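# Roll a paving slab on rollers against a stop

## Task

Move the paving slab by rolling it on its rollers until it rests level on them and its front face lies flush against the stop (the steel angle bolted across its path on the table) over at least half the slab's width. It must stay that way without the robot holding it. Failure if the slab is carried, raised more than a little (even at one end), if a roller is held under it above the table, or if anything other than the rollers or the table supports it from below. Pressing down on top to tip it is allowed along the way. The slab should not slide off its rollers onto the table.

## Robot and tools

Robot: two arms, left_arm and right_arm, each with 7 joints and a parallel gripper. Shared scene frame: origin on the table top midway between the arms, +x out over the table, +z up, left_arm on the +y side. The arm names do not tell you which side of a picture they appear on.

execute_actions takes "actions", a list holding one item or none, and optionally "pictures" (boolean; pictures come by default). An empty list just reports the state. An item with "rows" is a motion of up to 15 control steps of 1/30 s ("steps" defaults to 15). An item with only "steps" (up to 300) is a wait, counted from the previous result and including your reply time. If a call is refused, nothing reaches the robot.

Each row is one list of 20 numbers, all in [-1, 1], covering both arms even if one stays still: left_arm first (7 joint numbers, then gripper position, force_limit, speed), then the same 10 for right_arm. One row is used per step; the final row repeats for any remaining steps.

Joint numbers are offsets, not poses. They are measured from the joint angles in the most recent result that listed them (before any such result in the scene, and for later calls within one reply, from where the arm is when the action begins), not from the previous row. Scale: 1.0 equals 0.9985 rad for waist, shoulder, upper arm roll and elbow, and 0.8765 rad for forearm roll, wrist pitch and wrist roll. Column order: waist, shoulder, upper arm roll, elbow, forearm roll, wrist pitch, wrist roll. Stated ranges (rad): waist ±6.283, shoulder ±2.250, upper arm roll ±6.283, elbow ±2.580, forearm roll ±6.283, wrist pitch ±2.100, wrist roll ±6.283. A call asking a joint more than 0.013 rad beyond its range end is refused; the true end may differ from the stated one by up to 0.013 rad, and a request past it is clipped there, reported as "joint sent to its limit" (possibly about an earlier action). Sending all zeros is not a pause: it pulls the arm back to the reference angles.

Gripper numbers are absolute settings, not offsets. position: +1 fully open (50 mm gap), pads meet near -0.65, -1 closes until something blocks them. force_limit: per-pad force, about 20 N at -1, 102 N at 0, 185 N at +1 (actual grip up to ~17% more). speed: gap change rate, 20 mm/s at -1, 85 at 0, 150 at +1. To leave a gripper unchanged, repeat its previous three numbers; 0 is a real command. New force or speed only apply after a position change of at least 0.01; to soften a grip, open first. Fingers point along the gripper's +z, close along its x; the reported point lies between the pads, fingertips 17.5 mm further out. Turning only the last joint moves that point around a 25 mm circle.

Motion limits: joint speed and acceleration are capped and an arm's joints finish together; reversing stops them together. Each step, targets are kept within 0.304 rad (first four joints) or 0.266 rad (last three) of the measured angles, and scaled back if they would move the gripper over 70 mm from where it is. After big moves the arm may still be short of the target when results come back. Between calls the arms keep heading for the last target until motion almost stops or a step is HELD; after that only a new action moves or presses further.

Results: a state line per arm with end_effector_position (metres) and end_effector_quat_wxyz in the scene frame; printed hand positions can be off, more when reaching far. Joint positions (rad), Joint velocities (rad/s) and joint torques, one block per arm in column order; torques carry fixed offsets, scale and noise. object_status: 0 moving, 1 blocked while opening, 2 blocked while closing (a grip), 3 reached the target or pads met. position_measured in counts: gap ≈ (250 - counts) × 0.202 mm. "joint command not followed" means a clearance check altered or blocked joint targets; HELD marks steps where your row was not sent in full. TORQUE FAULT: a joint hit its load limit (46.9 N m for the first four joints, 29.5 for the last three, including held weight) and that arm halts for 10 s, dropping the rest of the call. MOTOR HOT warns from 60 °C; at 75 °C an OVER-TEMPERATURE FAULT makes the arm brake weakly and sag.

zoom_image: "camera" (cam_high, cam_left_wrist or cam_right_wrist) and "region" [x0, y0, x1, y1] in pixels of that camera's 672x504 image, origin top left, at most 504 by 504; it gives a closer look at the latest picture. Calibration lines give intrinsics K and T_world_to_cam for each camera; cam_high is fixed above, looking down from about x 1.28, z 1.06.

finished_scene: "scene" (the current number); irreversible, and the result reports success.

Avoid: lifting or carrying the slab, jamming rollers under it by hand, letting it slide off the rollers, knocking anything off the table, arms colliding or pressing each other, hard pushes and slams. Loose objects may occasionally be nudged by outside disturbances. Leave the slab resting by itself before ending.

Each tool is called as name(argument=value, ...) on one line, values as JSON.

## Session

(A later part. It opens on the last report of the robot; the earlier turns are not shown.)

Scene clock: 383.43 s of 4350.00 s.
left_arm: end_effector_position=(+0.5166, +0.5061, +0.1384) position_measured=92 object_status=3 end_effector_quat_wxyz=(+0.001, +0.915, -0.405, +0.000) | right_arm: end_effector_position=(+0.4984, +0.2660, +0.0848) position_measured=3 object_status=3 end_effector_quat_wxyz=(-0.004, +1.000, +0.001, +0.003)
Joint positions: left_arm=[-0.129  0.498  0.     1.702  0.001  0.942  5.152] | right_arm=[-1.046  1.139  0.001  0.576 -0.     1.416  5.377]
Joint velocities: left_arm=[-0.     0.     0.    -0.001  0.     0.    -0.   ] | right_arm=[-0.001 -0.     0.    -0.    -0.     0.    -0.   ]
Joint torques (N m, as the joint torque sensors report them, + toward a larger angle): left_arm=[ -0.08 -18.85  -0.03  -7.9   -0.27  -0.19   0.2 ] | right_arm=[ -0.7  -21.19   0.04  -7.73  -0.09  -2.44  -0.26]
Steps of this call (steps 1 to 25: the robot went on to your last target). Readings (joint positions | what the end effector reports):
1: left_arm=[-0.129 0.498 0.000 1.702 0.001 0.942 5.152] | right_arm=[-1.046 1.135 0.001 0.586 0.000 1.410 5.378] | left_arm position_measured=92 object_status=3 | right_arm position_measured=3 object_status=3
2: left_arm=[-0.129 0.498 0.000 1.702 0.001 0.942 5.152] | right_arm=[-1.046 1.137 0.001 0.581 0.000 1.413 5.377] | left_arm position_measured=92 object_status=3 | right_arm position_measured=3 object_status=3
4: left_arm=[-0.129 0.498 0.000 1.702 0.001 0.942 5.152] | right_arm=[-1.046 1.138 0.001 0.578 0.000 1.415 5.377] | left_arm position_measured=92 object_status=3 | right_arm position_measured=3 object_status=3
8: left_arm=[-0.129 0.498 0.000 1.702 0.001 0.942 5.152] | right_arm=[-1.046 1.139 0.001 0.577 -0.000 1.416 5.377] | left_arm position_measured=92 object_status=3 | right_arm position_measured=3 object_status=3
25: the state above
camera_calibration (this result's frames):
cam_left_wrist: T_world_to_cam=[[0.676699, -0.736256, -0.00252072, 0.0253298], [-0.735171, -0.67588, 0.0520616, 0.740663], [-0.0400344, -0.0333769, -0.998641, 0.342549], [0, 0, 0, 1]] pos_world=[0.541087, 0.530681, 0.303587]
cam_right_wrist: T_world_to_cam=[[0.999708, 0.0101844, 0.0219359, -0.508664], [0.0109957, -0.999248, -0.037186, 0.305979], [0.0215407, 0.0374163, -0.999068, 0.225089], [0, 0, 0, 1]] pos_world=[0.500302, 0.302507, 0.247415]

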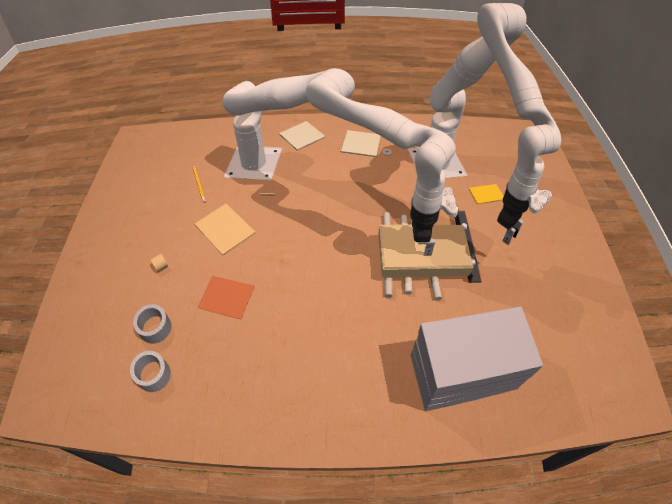

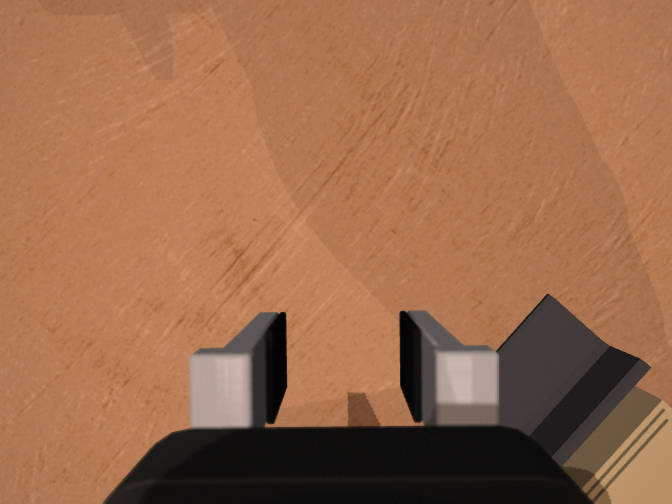

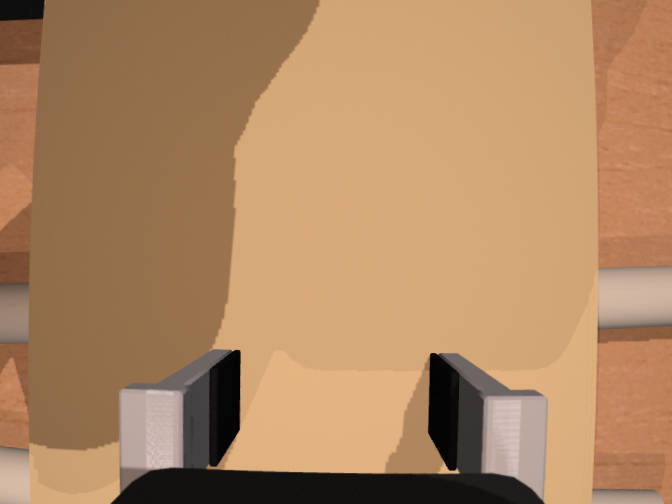

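execute_actions(actions=[{"rows":[[0,0,0,0,0,0,0,0.4,-0.5,1, 0,0.008,0,0,0,0.005,0,1,0,1],[0,0,0,0,0,0,0,0.4,-0.5,1, 0,0.006,0,-0.006,0,0.014,0,1,0,1],[0,0,0,0,0,0,0,0.4,-0.5,1, 0,0.004,0,-0.012,0,0.023,0,1,0,1],[0,0,0,0,0,0,0,0.4,-0.5,1, 0,0.002,0,-0.018,0,0.032,0,1,0,1],[0,0,0,0,0,0,0,0.4,-0.5,1, 0,0,0,-0.025,0,0.042,0,1,0,1],[0,0,0,0,0,0,0,0.4,-0.5,1, 0,-0.002,0,-0.035,0,0.055,0,1,0,1],[0,0,0,0,0,0,0,0.4,-0.5,1, 0,-0.005,0,-0.054,0,0.079,0,1,0,1]],"steps":15}], pictures=false)

execute_actions(actions=[{"rows":[[0,0,0,0,0,0,0,0.4,-0.5,1, 0.061,-0.125,0,0.25,0,-0.153,0.08,1,0,1]],"steps":15}], pictures=false)

execute_actions(actions=[{"rows":[[0,0,0,0,0,0,0,0.4,-0.5,1, 0.061,-0.125,0,0.25,0,-0.153,0.08,1,0,1]],"steps":15}])

Scene clock: 390.20 s of 4350.00 s.
left_arm: end_effector_position=(+0.5166, +0.5061, +0.1384) position_measured=92 object_status=3 end_effector_quat_wxyz=(+0.001, +0.915, -0.405, +0.000) | right_arm: end_effector_position=(+0.4971, +0.2644, +0.1052) position_measured=3 object_status=3 end_effector_quat_wxyz=(+0.000, +1.000, +0.001, +0.000)
Joint positions: left_arm=[-0.129  0.498  0.     1.702  0.001  0.942  5.152] | right_arm=[-1.046  1.134  0.001  0.522 -0.     1.486  5.377]
Joint velocities: left_arm=[ 0.    -0.    -0.001  0.    -0.     0.001  0.001] | right_arm=[-0.     0.005  0.001  0.    -0.     0.001 -0.   ]
Joint torques (N m, as the joint torque sensors report them, + toward a larger angle): left_arm=[ -0.01 -18.75   0.38  -8.03  -0.15  -0.32   0.06] | right_arm=[ -0.12 -30.25  -0.15  -9.78  -0.14  -0.18  -0.03]
Steps of this call (steps 1 to 15: the robot went on to your last target; steps 16 to 90: nothing new was sent; then 3.27 s passed at rest; steps 91 to 105: all 15 steps of this action). Readings (joint positions | what the end effector reports):
91: left_arm=[-0.129 0.498 0.000 1.702 0.001 0.942 5.152] | right_arm=[-1.046 1.139 0.001 0.576 -0.000 1.417 5.377] | left_arm position_measured=92 object_status=3 | right_arm position_measured=3 object_status=3
92: left_arm=[-0.129 0.498 0.000 1.702 0.001 0.942 5.152] | right_arm=[-1.046 1.139 0.001 0.575 -0.000 1.419 5.377] | left_arm position_measured=92 object_status=3 | right_arm position_measured=3 object_status=3
94: left_arm=[-0.129 0.498 0.000 1.702 0.001 0.942 5.152] | right_arm=[-1.046 1.140 0.001 0.568 -0.000 1.430 5.377] | left_arm position_measured=92 object_status=3 | right_arm position_measured=3 object_status=3
98: left_arm=[-0.129 0.498 0.000 1.702 0.001 0.942 5.152] | right_arm=[-1.046 1.137 0.001 0.541 -0.000 1.465 5.377] | left_arm position_measured=92 object_status=3 | right_arm position_measured=3 object_status=3
105: the state above

Scene clock: 390.70 s of 4350.00 s.
left_arm: end_effector_position=(+0.5166, +0.5061, +0.1384) position_measured=92 object_status=3 end_effector_quat_wxyz=(+0.001, +0.915, -0.405, +0.000) | right_arm: end_effector_position=(+0.5100, +0.2150, +0.1103) position_measured=3 object_status=3 end_effector_quat_wxyz=(-0.002, +1.000, +0.005, +0.003)
Joint positions: left_arm=[-0.129  0.498  0.     1.702  0.001  0.942  5.152] | right_arm=[-0.986  1.013  0.001  0.77   0.     1.352  5.447]
Joint velocities: left_arm=[-0.     0.    -0.    -0.     0.     0.001 -0.   ] | right_arm=[ 0.003 -0.024 -0.014  0.031 -0.008 -0.01   0.001]
Joint torques (N m, as the joint torque sensors report them, + toward a larger angle): left_arm=[ -0.12 -18.49   0.16  -8.18  -0.35  -0.26   0.11] | right_arm=[ -0.54 -30.12   0.26 -10.62  -0.11  -0.25   0.25]
Steps of this call (steps 1 to 15: all 15 steps of this action). Readings (joint positions | what the end effector reports):
1: left_arm=[-0.129 0.498 0.000 1.702 0.001 0.942 5.152] | right_arm=[-1.046 1.133 0.001 0.524 -0.000 1.485 5.377] | left_arm position_measured=92 object_status=3 | right_arm position_measured=3 object_status=3
2: left_arm=[-0.129 0.498 0.000 1.702 0.001 0.942 5.152] | right_arm=[-1.045 1.130 0.000 0.529 -0.000 1.481 5.378] | left_arm position_measured=92 object_status=3 | right_arm position_measured=3 object_status=3
4: left_arm=[-0.129 0.498 0.000 1.702 0.001 0.942 5.152] | right_arm=[-1.038 1.114 -0.000 0.557 -0.001 1.465 5.386] | left_arm position_measured=92 object_status=3 | right_arm position_measured=3 object_status=3
8: left_arm=[-0.129 0.498 0.000 1.702 0.001 0.942 5.152] | right_arm=[-1.009 1.055 0.000 0.673 -0.000 1.401 5.419] | left_arm position_measured=92 object_status=3 | right_arm position_measured=3 object_status=3
15: the state above

Scene clock: 391.20 s of 4350.00 s.
left_arm: end_effector_position=(+0.5166, +0.5061, +0.1384) position_measured=92 object_status=3 end_effector_quat_wxyz=(+0.001, +0.915, -0.405, +0.000) | right_arm: end_effector_position=(+0.5113, +0.1588, +0.1132) position_measured=3 object_status=3 end_effector_quat_wxyz=(-0.003, +1.000, +0.010, +0.005)
Joint positions: left_arm=[-0.129  0.498  0.     1.702  0.001  0.942  5.152] | right_arm=[-0.925  0.892  0.002  1.019  0.001  1.218  5.517]
Joint velocities: left_arm=[-0.    -0.     0.001  0.    -0.     0.002  0.001] | right_arm=[ 0.003 -0.025 -0.014  0.027 -0.008 -0.012  0.001]
Joint torques (N m, as the joint torque sensors report them, + toward a larger angle): left_arm=[  0.18 -18.58   0.4   -8.05  -0.21  -0.22   0.14] | right_arm=[ -0.16 -27.84   0.13  -9.54  -0.31  -0.15   0.31]
Steps of this call (steps 1 to 15: all 15 steps of this action). Readings (joint positions | what the end effector reports):
1: left_arm=[-0.129 0.498 0.000 1.702 0.001 0.942 5.152] | right_arm=[-0.985 1.011 0.001 0.772 0.000 1.351 5.447] | left_arm position_measured=92 object_status=3 | right_arm position_measured=3 object_status=3
2: left_arm=[-0.129 0.498 0.000 1.702 0.001 0.942 5.152] | right_arm=[-0.984 1.007 0.000 0.778 -0.000 1.348 5.449] | left_arm position_measured=92 object_status=3 | right_arm position_measured=3 object_status=3
4: left_arm=[-0.129 0.498 0.000 1.702 0.001 0.942 5.152] | right_arm=[-0.977 0.991 -0.000 0.806 -0.001 1.333 5.456] | left_arm position_measured=92 object_status=3 | right_arm position_measured=3 object_status=3
8: left_arm=[-0.129 0.498 0.000 1.702 0.001 0.942 5.152] | right_arm=[-0.948 0.932 0.001 0.922 -0.000 1.271 5.489] | left_arm position_measured=92 object_status=3 | right_arm position_measured=3 object_status=3
15: the state above
camera_calibration (this result's frames):
cam_left_wrist: T_world_to_cam=[[0.676699, -0.736256, -0.00251638, 0.0253267], [-0.735171, -0.67588, 0.0520534, 0.740669], [-0.0400254, -0.0333745, -0.998641, 0.342544], [0, 0, 0, 1]] pos_world=[0.54109, 0.530682, 0.303588]
cam_right_wrist: T_world_to_cam=[[0.999256, 0.0287213, 0.0257513, -0.524235], [0.029656, -0.998887, -0.0366828, 0.19013], [0.0246691, 0.0374191, -0.998995, 0.255622], [0, 0, 0, 1]] pos_world=[0.511901, 0.19541, 0.275839]

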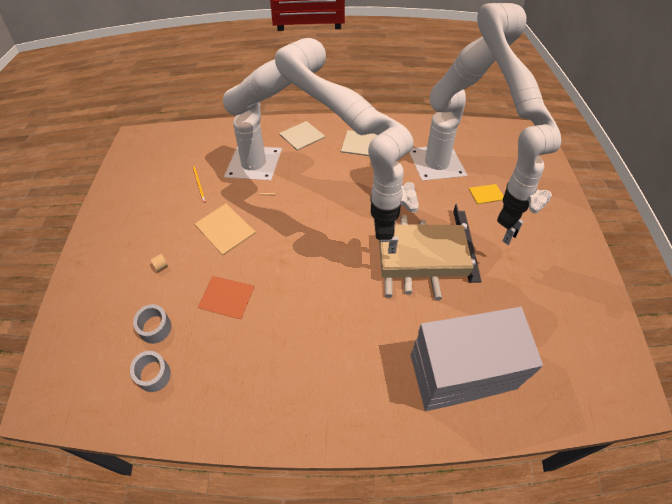

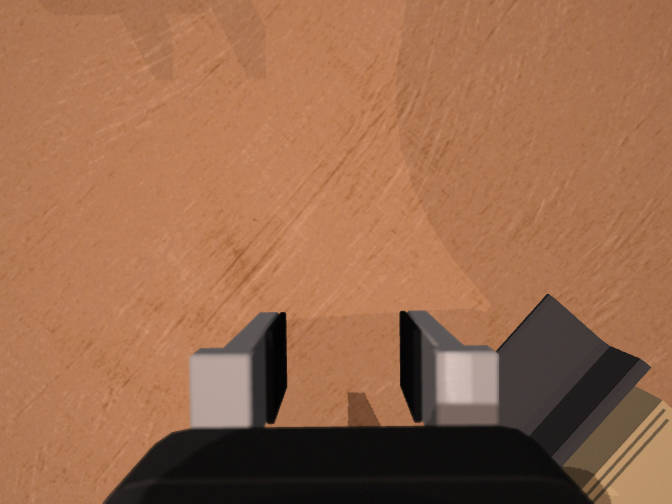

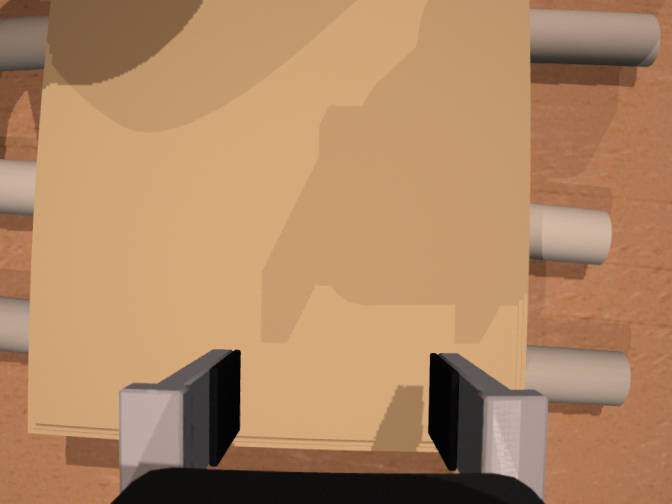

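execute_actions(actions=[{"rows":[[0.24,-0.062,0,0.159,0,-0.103,-0.5,0.4,-0.5,1, 0.0612,-0.1095,-0.002,0.2565,-0.001,-0.153,0.082,1,0,1]],"steps":15}], pictures=false)

execute_actions(actions=[{"steps":20}])

Scene clock: 394.03 s of 4350.00 s.
left_arm: end_effector_position=(+0.4927, +0.3833, +0.1260) position_measured=92 object_status=3 end_effector_quat_wxyz=(-0.004, -0.735, +0.678, +0.002) | right_arm: end_effector_position=(+0.4950, +0.0950, +0.1029) position_measured=3 object_status=3 end_effector_quat_wxyz=(+0.002, +1.000, +0.016, -0.001)
Joint positions: left_arm=[0.102 0.439 0.002 1.857 0.002 0.854 4.728] | right_arm=[-0.865  0.787  0.001  1.274 -0.     1.085  5.589]
Joint velocities: left_arm=[ 0.135 -0.033  0.013  0.108  0.004 -0.059 -0.484] | right_arm=[ 0.006 -0.023 -0.014  0.023 -0.007 -0.016  0.002]
Joint torques (N m, as the joint torque sensors report them, + toward a larger angle): left_arm=[ -1.99 -16.59  -1.17  -8.    -0.62  -0.62   0.38] | right_arm=[ -0.42 -26.33   0.16  -9.53  -0.44  -0.2    0.24]
Steps of this call (steps 1 to 15: the robot went on to your last target; steps 16 to 70: nothing new was sent; steps 71 to 85: all 15 steps of this action). Readings (joint positions | what the end effector reports):
71: left_arm=[-0.127 0.498 -0.000 1.703 0.001 0.941 5.151] | right_arm=[-0.924 0.888 0.001 1.021 0.000 1.217 5.517] | left_arm position_measured=92 object_status=3 | right_arm position_measured=3 object_status=3
72: left_arm=[-0.121 0.496 -0.002 1.706 0.001 0.939 5.146] | right_arm=[-0.923 0.885 0.001 1.027 0.000 1.214 5.519] | left_arm position_measured=92 object_status=3 | right_arm position_measured=3 object_status=3
74: left_arm=[-0.091 0.488 -0.004 1.724 0.000 0.929 5.117] | right_arm=[-0.916 0.872 0.000 1.054 -0.000 1.200 5.526] | left_arm position_measured=92 object_status=3 | right_arm position_measured=3 object_status=3
78: left_arm=[0.008 0.463 0.001 1.790 0.002 0.891 4.983] | right_arm=[-0.888 0.822 0.000 1.171 -0.000 1.139 5.559] | left_arm position_measured=92 object_status=3 | right_arm position_measured=3 object_status=3
85: the state above

Scene clock: 394.70 s of 4350.00 s.
left_arm: end_effector_position=(+0.4919, +0.3801, +0.1262) position_measured=92 object_status=3 end_effector_quat_wxyz=(-0.003, -0.728, +0.686, +0.002) | right_arm: end_effector_position=(+0.4953, +0.0953, +0.1049) position_measured=3 object_status=3 end_effector_quat_wxyz=(+0.000, +1.000, +0.016, -0.000)
Joint positions: left_arm=[0.111 0.436 0.    1.861 0.001 0.851 4.714] | right_arm=[-0.864  0.783  0.     1.275 -0.     1.084  5.589]
Joint velocities: left_arm=[ 0.     0.     0.001 -0.001  0.     0.    -0.   ] | right_arm=[-0. -0. -0.  0.  0. -0. -0.]
Joint torques (N m, as the joint torque sensors report them, + toward a larger angle): left_arm=[  0.24 -16.73   0.1   -7.46  -0.16  -0.09   0.17] | right_arm=[ -0.34 -24.69   0.04  -8.72  -0.18  -0.13  -0.01]
Steps of this call (steps 1 to 20: the robot went on to your last target). Readings (joint positions | what the end effector reports):
1: left_arm=[0.105 0.438 0.002 1.859 0.002 0.852 4.717] | right_arm=[-0.865 0.786 0.000 1.274 -0.000 1.084 5.589] | left_arm position_measured=92 object_status=3 | right_arm position_measured=3 object_status=3
2: left_arm=[0.106 0.438 0.002 1.860 0.002 0.852 4.714] | right_arm=[-0.865 0.785 0.000 1.275 -0.000 1.084 5.589] | left_arm position_measured=92 object_status=3 | right_arm position_measured=3 object_status=3
4: left_arm=[0.108 0.437 0.000 1.861 0.001 0.851 4.714] | right_arm=[-0.865 0.784 0.000 1.275 -0.000 1.084 5.589] | left_arm position_measured=92 object_status=3 | right_arm position_measured=3 object_status=3
8: left_arm=[0.110 0.437 0.000 1.861 0.001 0.851 4.714] | right_arm=[-0.864 0.783 0.000 1.275 -0.000 1.084 5.589] | left_arm position_measured=92 object_status=3 | right_arm position_measured=3 object_status=3
20: the state above
camera_calibration (this result's frames):
cam_left_wrist: T_world_to_cam=[[0.0654102, -0.997856, -0.00238828, 0.349348], [-0.99616, -0.0654383, 0.0581625, 0.533518], [-0.0581941, -0.00142531, -0.998304, 0.321994], [0, 0, 0, 1]] pos_world=[0.527356, 0.38397, 0.291251]
cam_right_wrist: T_world_to_cam=[[0.999068, 0.0405215, 0.0148961, -0.506126], [0.0409509, -0.998718, -0.029745, 0.120504], [0.0136717, 0.0303273, -0.999447, 0.256304], [0, 0, 0, 1]] pos_world=[0.497216, 0.133086, 0.267286]

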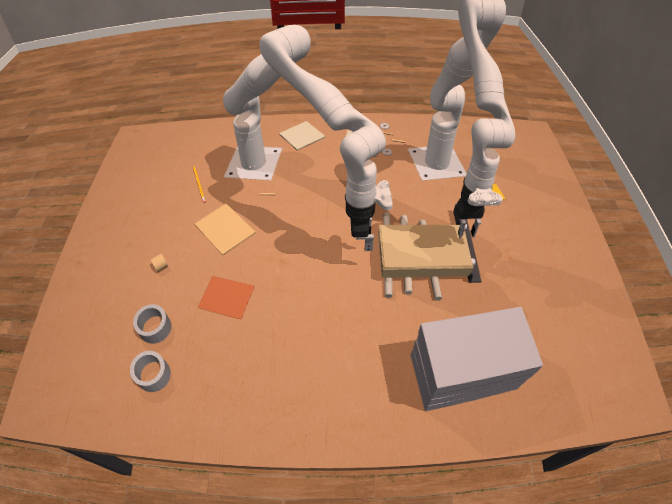

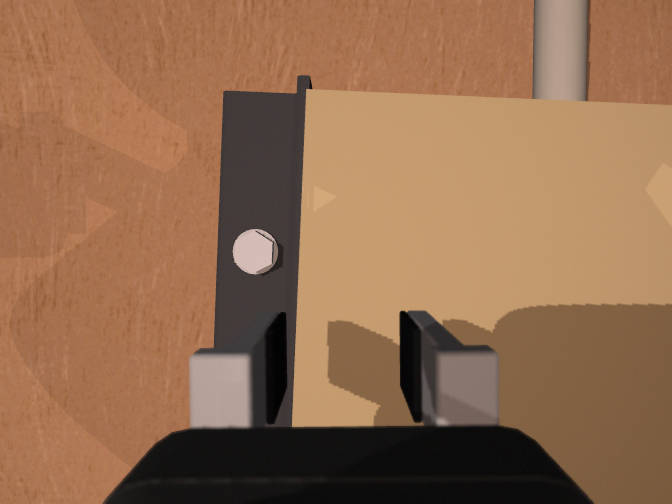

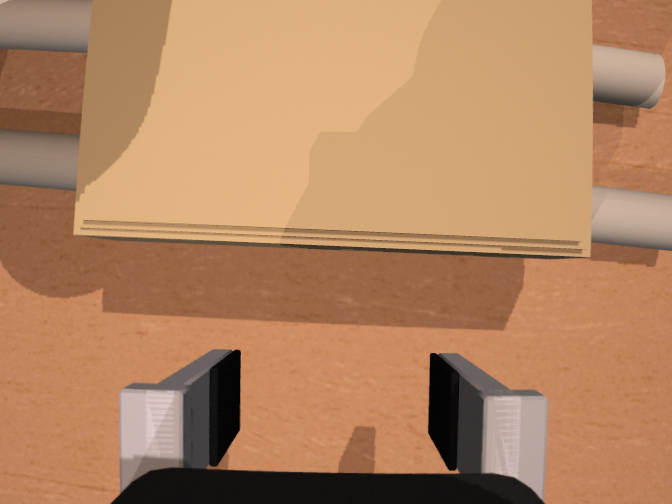

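execute_actions(actions=[{"rows":[[0,0,0,0,0,0,0,0.4,-0.5,1, 0,0.032,0,0.025,0,-0.065,0,1,0,1],[0,0,0,0,0,0,0,0.4,-0.5,1, 0,0.032,0,0.025,0,-0.065,0,1,0,1],[0,0,0,0,0,0,0,0.4,-0.5,1, 0,0.0637,0,0.0497,0,-0.1296,0,1,0,1]],"steps":15}])

Scene clock: 399.43 s of 4350.00 s.
left_arm: end_effector_position=(+0.4919, +0.3801, +0.1262) position_measured=92 object_status=3 end_effector_quat_wxyz=(-0.003, -0.728, +0.686, +0.002) | right_arm: end_effector_position=(+0.4954, +0.0954, +0.0552) position_measured=3 object_status=3 end_effector_quat_wxyz=(-0.000, +1.000, +0.016, +0.000)
Joint positions: left_arm=[0.111 0.436 0.    1.861 0.001 0.851 4.714] | right_arm=[-0.864  0.846  0.     1.325 -0.     0.971  5.589]
Joint velocities: left_arm=[-0.    -0.     0.    -0.001  0.001  0.     0.   ] | right_arm=[-0.     0.003 -0.001  0.     0.     0.001 -0.   ]
Joint torques (N m, as the joint torque sensors report them, + toward a larger angle): left_arm=[  0.2  -16.79   0.18  -7.56  -0.15  -0.15   0.12] | right_arm=[  0.21 -24.99   0.12  -8.31  -0.05  -0.23   0.13]
Steps of this call (steps 1 to 15: the robot went on to your last target; steps 16 to 90: nothing new was sent; then 1.23 s passed at rest; steps 91 to 105: all 15 steps of this action). Readings (joint positions | what the end effector reports):
91: left_arm=[0.111 0.436 0.000 1.861 0.001 0.851 4.714] | right_arm=[-0.864 0.784 0.000 1.276 -0.000 1.083 5.589] | left_arm position_measured=92 object_status=3 | right_arm position_measured=3 object_status=3
92: left_arm=[0.111 0.436 0.000 1.861 0.001 0.851 4.714] | right_arm=[-0.864 0.790 0.000 1.279 -0.000 1.074 5.589] | left_arm position_measured=92 object_status=3 | right_arm position_measured=3 object_status=3
94: left_arm=[0.111 0.436 0.000 1.861 0.001 0.851 4.714] | right_arm=[-0.864 0.815 0.000 1.297 -0.000 1.030 5.589] | left_arm position_measured=92 object_status=3 | right_arm position_measured=3 object_status=3
98: left_arm=[0.111 0.436 0.000 1.861 0.001 0.851 4.714] | right_arm=[-0.864 0.845 0.000 1.325 -0.000 0.973 5.589] | left_arm position_measured=92 object_status=3 | right_arm position_measured=3 object_status=3
105: the state above
camera_calibration (this result's frames):
cam_left_wrist: T_world_to_cam=[[0.06541, -0.997856, -0.00238797, 0.349348], [-0.99616, -0.0654381, 0.0581593, 0.53352], [-0.0581908, -0.0014254, -0.998304, 0.321993], [0, 0, 0, 1]] pos_world=[0.527358, 0.38397, 0.291252]
cam_right_wrist: T_world_to_cam=[[0.999061, 0.0404939, 0.0154105, -0.505514], [0.0409443, -0.998707, -0.0301293, 0.119121], [0.0141706, 0.030732, -0.999427, 0.206301], [0, 0, 0, 1]] pos_world=[0.497238, 0.133097, 0.217562]

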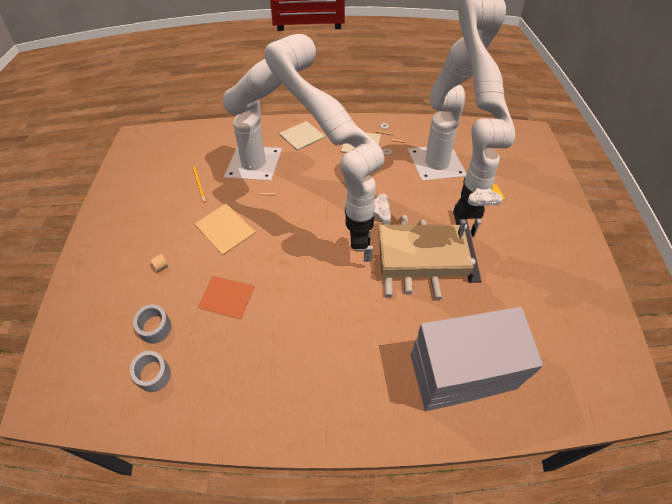

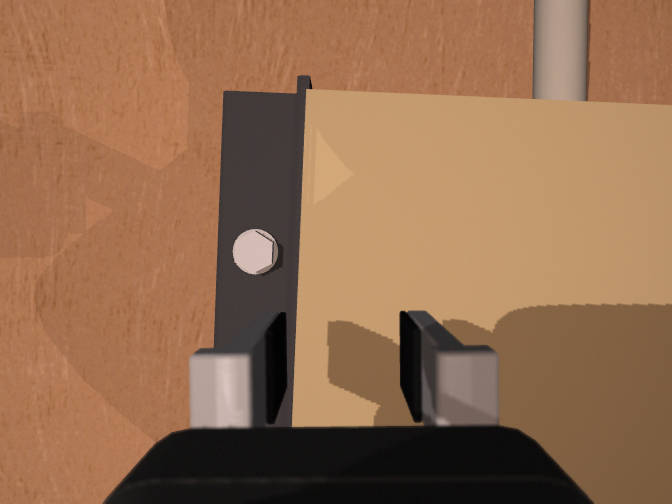

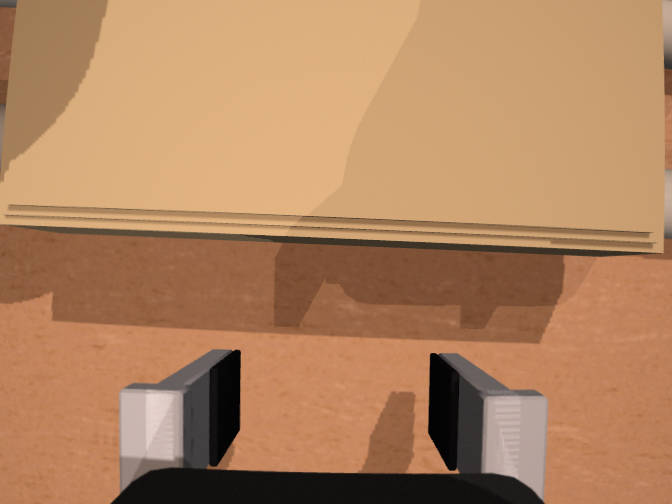

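execute_actions(actions=[{"rows":[[0,0,0,0,0,0,0,0.4,-0.5,1, -0.004,0.004,0,-0.009,0,0.005,-0.03,1,0,1],[0,0,0,0,0,0,0,0.4,-0.5,1, -0.009,0.009,0,-0.02,0,0.012,-0.045,1,0,1],[0,0,0,0,0,0,0,0.4,-0.5,1, -0.014,0.015,0,-0.033,0,0.02,-0.055,1,0,1],[0,0,0,0,0,0,0,0.4,-0.5,1, -0.019,0.02,0,-0.045,0,0.028,-0.061,1,0,1],[0,0,0,0,0,0,0,0.4,-0.5,1, -0.024,0.0255,0,-0.056,0,0.035,-0.067,1,0,1],[0,0,0,0,0,0,0,0.4,-0.5,1, -0.028,0.030,0,-0.066,0,0.041,-0.072,1,0,1],[0,0,0,0,0,0,0,0.4,-0.5,1, -0.031,0.033,0,-0.073,0,0.045,-0.075,1,0,1],[0,0,0,0,0,0,0,0.4,-0.5,1, -0.033,0.035,0,-0.078,0,0.048,-0.078,1,0,1],[0,0,0,0,0,0,0,0.4,-0.5,1, -0.035,0.0375,0,-0.083,0,0.051,-0.08,1,0,1],[0,0,0,0,0,0,0,0.4,-0.5,1, -0.037,0.0395,0,-0.087,0,0.054,-0.082,1,0,1],[0,0,0,0,0,0,0,0.4,-0.5,1, -0.039,0.0415,0,-0.092,0,0.057,-0.084,1,0,1],[0,0,0,0,0,0,0,0.4,-0.5,1, -0.0405,0.043,0,-0.095,0,0.059,-0.086,1,0,1],[0,0,0,0,0,0,0,0.4,-0.5,1, -0.042,0.045,0,-0.099,0,0.061,-0.088,1,0,1],[0,0,0,0,0,0,0,0.4,-0.5,1, -0.043,0.046,0,-0.102,0,0.063,-0.089,1,0,1],[0,0,0,0,0,0,0,0.4,-0.5,1, -0.044,0.047,0,-0.104,0,0.064,-0.09,1,0,1]],"steps":15}], pictures=false)

execute_actions(actions=[{"steps":15}])

Scene clock: 405.73 s of 4350.00 s.
left_arm: end_effector_position=(+0.4919, +0.3801, +0.1262) position_measured=92 object_status=3 end_effector_quat_wxyz=(-0.003, -0.728, +0.686, +0.002) | right_arm: end_effector_position=(+0.4969, +0.1243, +0.0548) position_measured=3 object_status=3 end_effector_quat_wxyz=(+0.003, +1.000, -0.003, -0.000)
Joint positions: left_arm=[0.111 0.436 0.    1.861 0.001 0.851 4.714] | right_arm=[-0.904  0.89   0.003  1.229  0.002  1.028  5.513]
Joint velocities: left_arm=[ 0.     0.     0.     0.    -0.    -0.001 -0.   ] | right_arm=[-0.02   0.041  0.018 -0.073  0.013  0.074 -0.034]
Joint torques (N m, as the joint torque sensors report them, + toward a larger angle): left_arm=[  0.24 -16.35   0.05  -7.13  -0.25  -0.23   0.11] | right_arm=[ -3.06 -26.05  -2.68 -11.94  -1.52  -2.47  -0.13]
Steps of this call (steps 1 to 15: the robot went on to your last target; steps 16 to 90: nothing new was sent; then 2.80 s passed at rest; steps 91 to 105: all 15 steps of this action). Readings (joint positions | what the end effector reports):
91: left_arm=[0.111 0.436 0.000 1.861 0.001 0.851 4.714] | right_arm=[-0.865 0.847 0.000 1.324 -0.000 0.971 5.587] | left_arm position_measured=92 object_status=3 | right_arm position_measured=3 object_status=3
92: left_arm=[0.111 0.436 0.000 1.861 0.001 0.851 4.714] | right_arm=[-0.867 0.849 0.001 1.320 -0.000 0.973 5.579] | left_arm position_measured=92 object_status=3 | right_arm position_measured=3 object_status=3
94: left_arm=[0.111 0.436 0.000 1.861 0.001 0.851 4.714] | right_arm=[-0.873 0.857 0.001 1.305 0.000 0.981 5.556] | left_arm position_measured=92 object_status=3 | right_arm position_measured=3 object_status=3
98: left_arm=[0.111 0.436 0.000 1.861 0.001 0.851 4.714] | right_arm=[-0.890 0.874 0.000 1.264 -0.000 1.003 5.529] | left_arm position_measured=92 object_status=3 | right_arm position_measured=3 object_status=3
105: the state above

Scene clock: 406.23 s of 4350.00 s.
left_arm: end_effector_position=(+0.4919, +0.3801, +0.1262) position_measured=92 object_status=3 end_effector_quat_wxyz=(-0.003, -0.728, +0.686, +0.002) | right_arm: end_effector_position=(+0.4973, +0.1243, +0.0542) position_measured=3 object_status=3 end_effector_quat_wxyz=(+0.004, +1.000, -0.004, -0.001)
Joint positions: left_arm=[0.111 0.436 0.    1.861 0.001 0.851 4.714] | right_arm=[-0.904  0.893  0.004  1.225  0.003  1.031  5.511]
Joint velocities: left_arm=[-0.    -0.    -0.     0.001  0.     0.001  0.   ] | right_arm=[-0.  0.  0. -0.  0.  0.  0.]
Joint torques (N m, as the joint torque sensors report them, + toward a larger angle): left_arm=[  0.02 -16.47   0.37  -7.07  -0.18  -0.42   0.09] | right_arm=[ -2.87 -25.85  -2.42 -11.04  -1.53  -2.58  -0.25]
Steps of this call (steps 1 to 15: the robot went on to your last target). Readings (joint positions | what the end effector reports):
1: left_arm=[0.111 0.436 0.000 1.861 0.001 0.851 4.714] | right_arm=[-0.904 0.891 0.003 1.227 0.003 1.030 5.512] | left_arm position_measured=92 object_status=3 | right_arm position_measured=3 object_status=3
2: left_arm=[0.111 0.436 0.000 1.861 0.001 0.851 4.714] | right_arm=[-0.904 0.892 0.003 1.226 0.003 1.031 5.511] | left_arm position_measured=92 object_status=3 | right_arm position_measured=3 object_status=3
4: left_arm=[0.111 0.436 0.000 1.861 0.001 0.851 4.714] | right_arm=[-0.904 0.892 0.004 1.225 0.003 1.031 5.511] | left_arm position_measured=92 object_status=3 | right_arm position_measured=3 object_status=3
8: left_arm=[0.111 0.436 0.000 1.861 0.001 0.851 4.714] | right_arm=[-0.904 0.893 0.004 1.225 0.003 1.031 5.511] | left_arm position_measured=92 object_status=3 | right_arm position_measured=3 object_status=3
15: the state above
All arms were judged still, so your last target was given up. Only a new action makes them travel on or press farther. Fingers that are still opening or closing keep moving.
camera_calibration (this result's frames):
cam_left_wrist: T_world_to_cam=[[0.0654101, -0.997856, -0.00238772, 0.349347], [-0.99616, -0.0654381, 0.0581562, 0.533522], [-0.0581877, -0.00142545, -0.998305, 0.321992], [0, 0, 0, 1]] pos_world=[0.527359, 0.38397, 0.291252]
cam_right_wrist: T_world_to_cam=[[0.999906, 0.00181201, 0.0135953, -0.504057], [0.00209907, -0.999775, -0.0211303, 0.166808], [0.0135539, 0.0211568, -0.999684, 0.205884], [0, 0, 0, 1]] pos_world=[0.500869, 0.163327, 0.216197]

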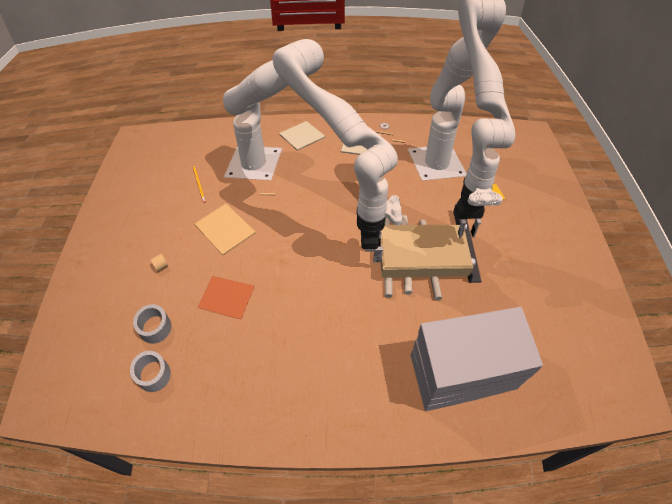

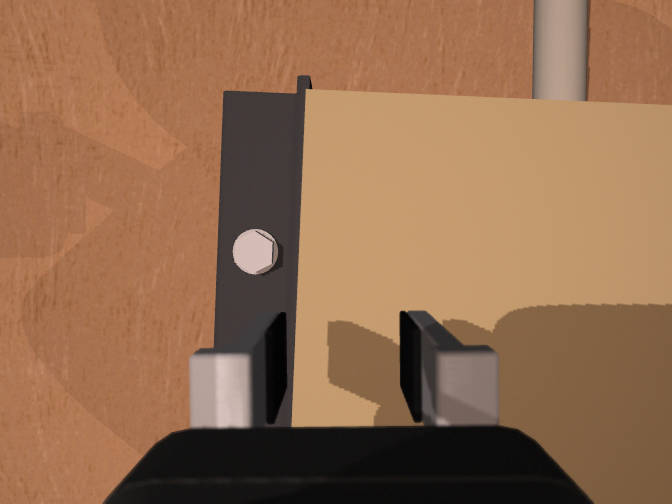

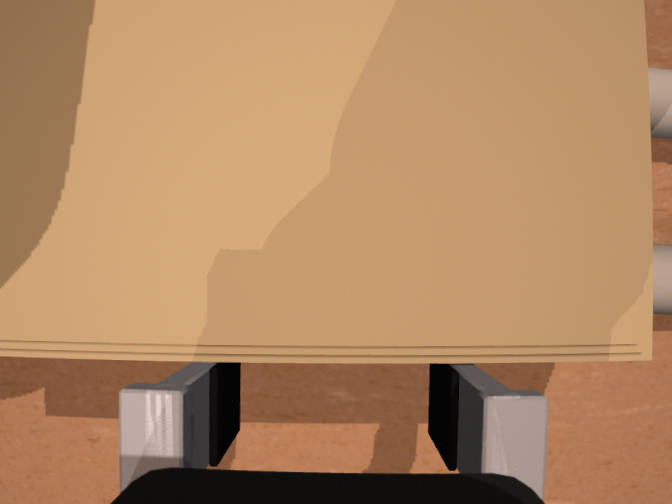

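execute_actions(actions=[{"rows":[[0,0,0,0,0,0,0,0.4,-0.5,1, 0.0,0,-0.002,0.005,-0.002,-0.003,0,1,0,1],[0,0,0,0,0,0,0,0.4,-0.5,1, 0.005,-0.006,-0.004,0.015,-0.003,-0.01,0.005,1,0,1],[0,0,0,0,0,0,0,0.4,-0.5,1, 0.01,-0.012,-0.004,0.027,-0.003,-0.018,0.011,1,0,1],[0,0,0,0,0,0,0,0.4,-0.5,1, 0.018,-0.021,-0.004,0.045,-0.003,-0.03,0.02,1,0,1],[0,0,0,0,0,0,0,0.4,-0.5,1, 0.028,-0.033,-0.004,0.07,-0.003,-0.047,0.031,1,0,1],[0,0,0,0,0,0,0,0.4,-0.5,1, 0.04,-0.047,-0.004,0.1,-0.003,-0.068,0.045,1,0,1],[0,0,0,0,0,0,0,0.4,-0.5,1, 0.04,-0.047,-0.004,0.1,-0.003,-0.068,0.045,1,0,1],[0,0,0,0,0,0,0,0.4,-0.5,1, 0.04,-0.047,-0.004,0.1,-0.003,-0.068,0.045,1,0,1],[0,0,0,0,0,0,0,0.4,-0.5,1, 0.04,-0.11,-0.004,0.05,-0.003,0.06,0.045,1,0,1]],"steps":15}], pictures=false)

execute_actions(actions=[{"steps":20}])

Scene clock: 409.87 s of 4350.00 s.
left_arm: end_effector_position=(+0.4919, +0.3801, +0.1262) position_measured=92 object_status=3 end_effector_quat_wxyz=(-0.003, -0.728, +0.686, +0.002) | right_arm: end_effector_position=(+0.4950, +0.0947, +0.0996) position_measured=3 object_status=3 end_effector_quat_wxyz=(+0.001, +1.000, -0.003, -0.002)
Joint positions: left_arm=[0.111 0.436 0.    1.861 0.001 0.851 4.714] | right_arm=[-0.865  0.789 -0.     1.282  0.     1.075  5.55 ]
Joint velocities: left_arm=[-0.     0.    -0.001  0.001 -0.001 -0.001  0.001] | right_arm=[ 0.003 -0.108 -0.001 -0.259 -0.     0.287  0.002]
Joint torques (N m, as the joint torque sensors report them, + toward a larger angle): left_arm=[  0.26 -16.64   0.39  -7.37  -0.15  -0.21   0.21] | right_arm=[  0.14 -20.31   0.32  -6.72   0.13  -0.17  -0.09]
Steps of this call (steps 1 to 90: nothing new was sent; then 0.13 s passed at rest; steps 91 to 105: all 15 steps of this action). Readings (joint positions | what the end effector reports):
91: left_arm=[0.111 0.436 0.000 1.861 0.001 0.851 4.714] | right_arm=[-0.904 0.893 0.004 1.225 0.003 1.031 5.511] | left_arm position_measured=92 object_status=3 | right_arm position_measured=3 object_status=3
92: left_arm=[0.111 0.436 0.000 1.861 0.001 0.851 4.714] | right_arm=[-0.902 0.892 0.003 1.228 0.002 1.029 5.511] | left_arm position_measured=92 object_status=3 | right_arm position_measured=3 object_status=3
94: left_arm=[0.111 0.436 0.000 1.861 0.001 0.851 4.714] | right_arm=[-0.897 0.885 -0.000 1.242 0.000 1.022 5.516] | left_arm position_measured=92 object_status=3 | right_arm position_measured=3 object_status=3
98: left_arm=[0.111 0.436 0.000 1.861 0.001 0.851 4.714] | right_arm=[-0.875 0.857 -0.001 1.297 -0.000 0.988 5.539] | left_arm position_measured=92 object_status=3 | right_arm position_measured=3 object_status=3
105: the state above

Scene clock: 410.53 s of 4350.00 s.
left_arm: end_effector_position=(+0.4919, +0.3801, +0.1262) position_measured=92 object_status=3 end_effector_quat_wxyz=(-0.003, -0.728, +0.686, +0.002) | right_arm: end_effector_position=(+0.4963, +0.0956, +0.1050) position_measured=3 object_status=3 end_effector_quat_wxyz=(-0.000, +1.000, -0.003, -0.000)
Joint positions: left_arm=[0.111 0.436 0.    1.861 0.001 0.851 4.714] | right_arm=[-0.864  0.783 -0.     1.275  0.     1.084  5.55 ]
Joint velocities: left_arm=[-0.     0.     0.    -0.001  0.     0.001 -0.   ] | right_arm=[ 0.     0.    -0.001 -0.     0.     0.     0.   ]
Joint torques (N m, as the joint torque sensors report them, + toward a larger angle): left_arm=[  0.54 -16.63   0.35  -7.35  -0.17  -0.01   0.32] | right_arm=[ -0.12 -25.11   0.14  -8.58  -0.25  -0.23   0.  ]
Steps of this call (steps 1 to 15: the robot went on to your last target; steps 16 to 20: nothing new was sent). Readings (joint positions | what the end effector reports):
1: left_arm=[0.111 0.436 0.000 1.861 0.001 0.851 4.714] | right_arm=[-0.865 0.786 -0.000 1.276 0.000 1.081 5.550] | left_arm position_measured=92 object_status=3 | right_arm position_measured=3 object_status=3
2: left_arm=[0.111 0.436 0.000 1.861 0.001 0.851 4.714] | right_arm=[-0.865 0.785 -0.000 1.274 0.000 1.083 5.550] | left_arm position_measured=92 object_status=3 | right_arm position_measured=3 object_status=3
4: left_arm=[0.111 0.436 0.000 1.861 0.001 0.851 4.714] | right_arm=[-0.864 0.784 -0.000 1.274 0.000 1.084 5.550] | left_arm position_measured=92 object_status=3 | right_arm position_measured=3 object_status=3
8: left_arm=[0.111 0.436 0.000 1.861 0.001 0.851 4.714] | right_arm=[-0.864 0.783 -0.000 1.275 0.000 1.084 5.550] | left_arm position_measured=92 object_status=3 | right_arm position_measured=3 object_status=3
20: the state above
All arms were judged still, so your last target was given up. Only a new action makes them travel on or press farther. Fingers that are still opening or closing keep moving.
camera_calibration (this result's frames):
cam_left_wrist: T_world_to_cam=[[0.06541, -0.997856, -0.00238758, 0.349347], [-0.996161, -0.065438, 0.0581531, 0.533524], [-0.0581846, -0.00142538, -0.998305, 0.32199], [0, 0, 0, 1]] pos_world=[0.52736, 0.38397, 0.291253]
cam_right_wrist: T_world_to_cam=[[0.999882, 0.00236735, 0.0152017, -0.503913], [0.00282339, -0.999544, -0.0300478, 0.139777], [0.0151236, 0.0300871, -0.999433, 0.255699], [0, 0, 0, 1]] pos_world=[0.499591, 0.133213, 0.267414]

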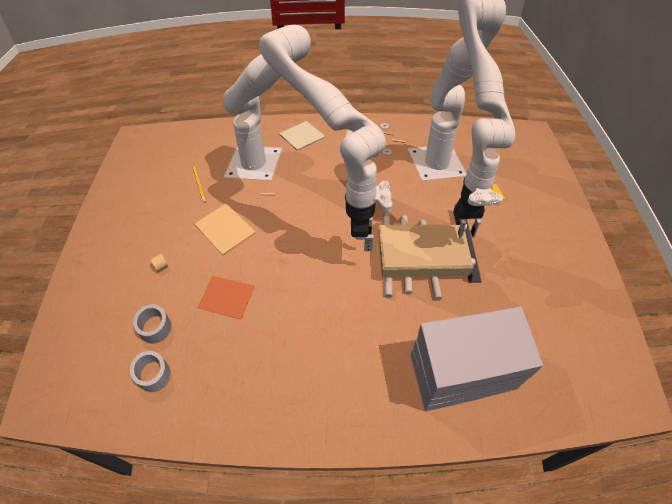

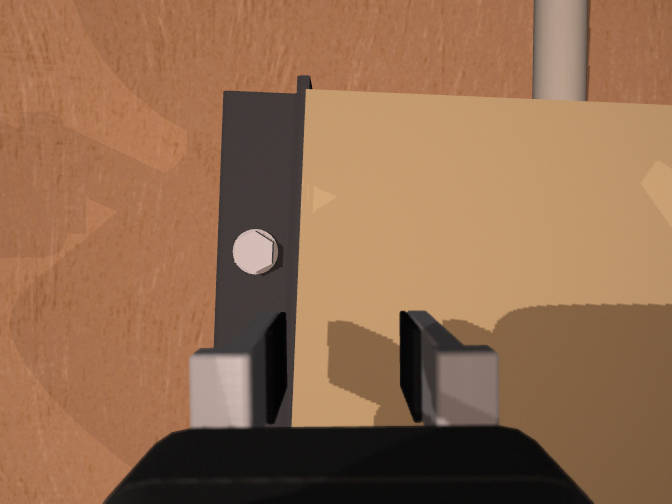

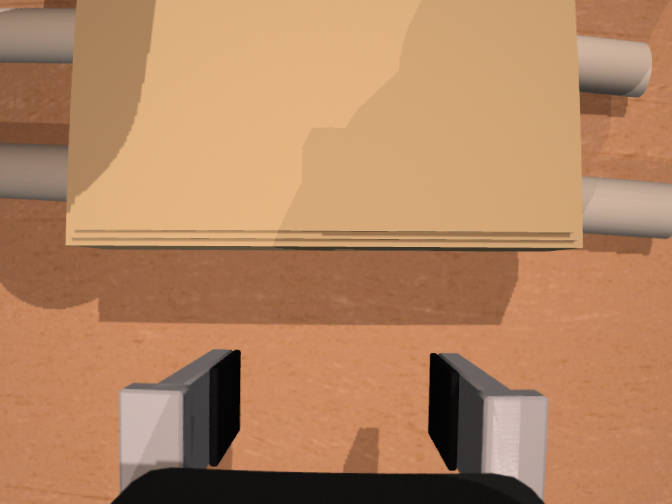

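finished_scene(scene=1)

The scene is finished: the task was done.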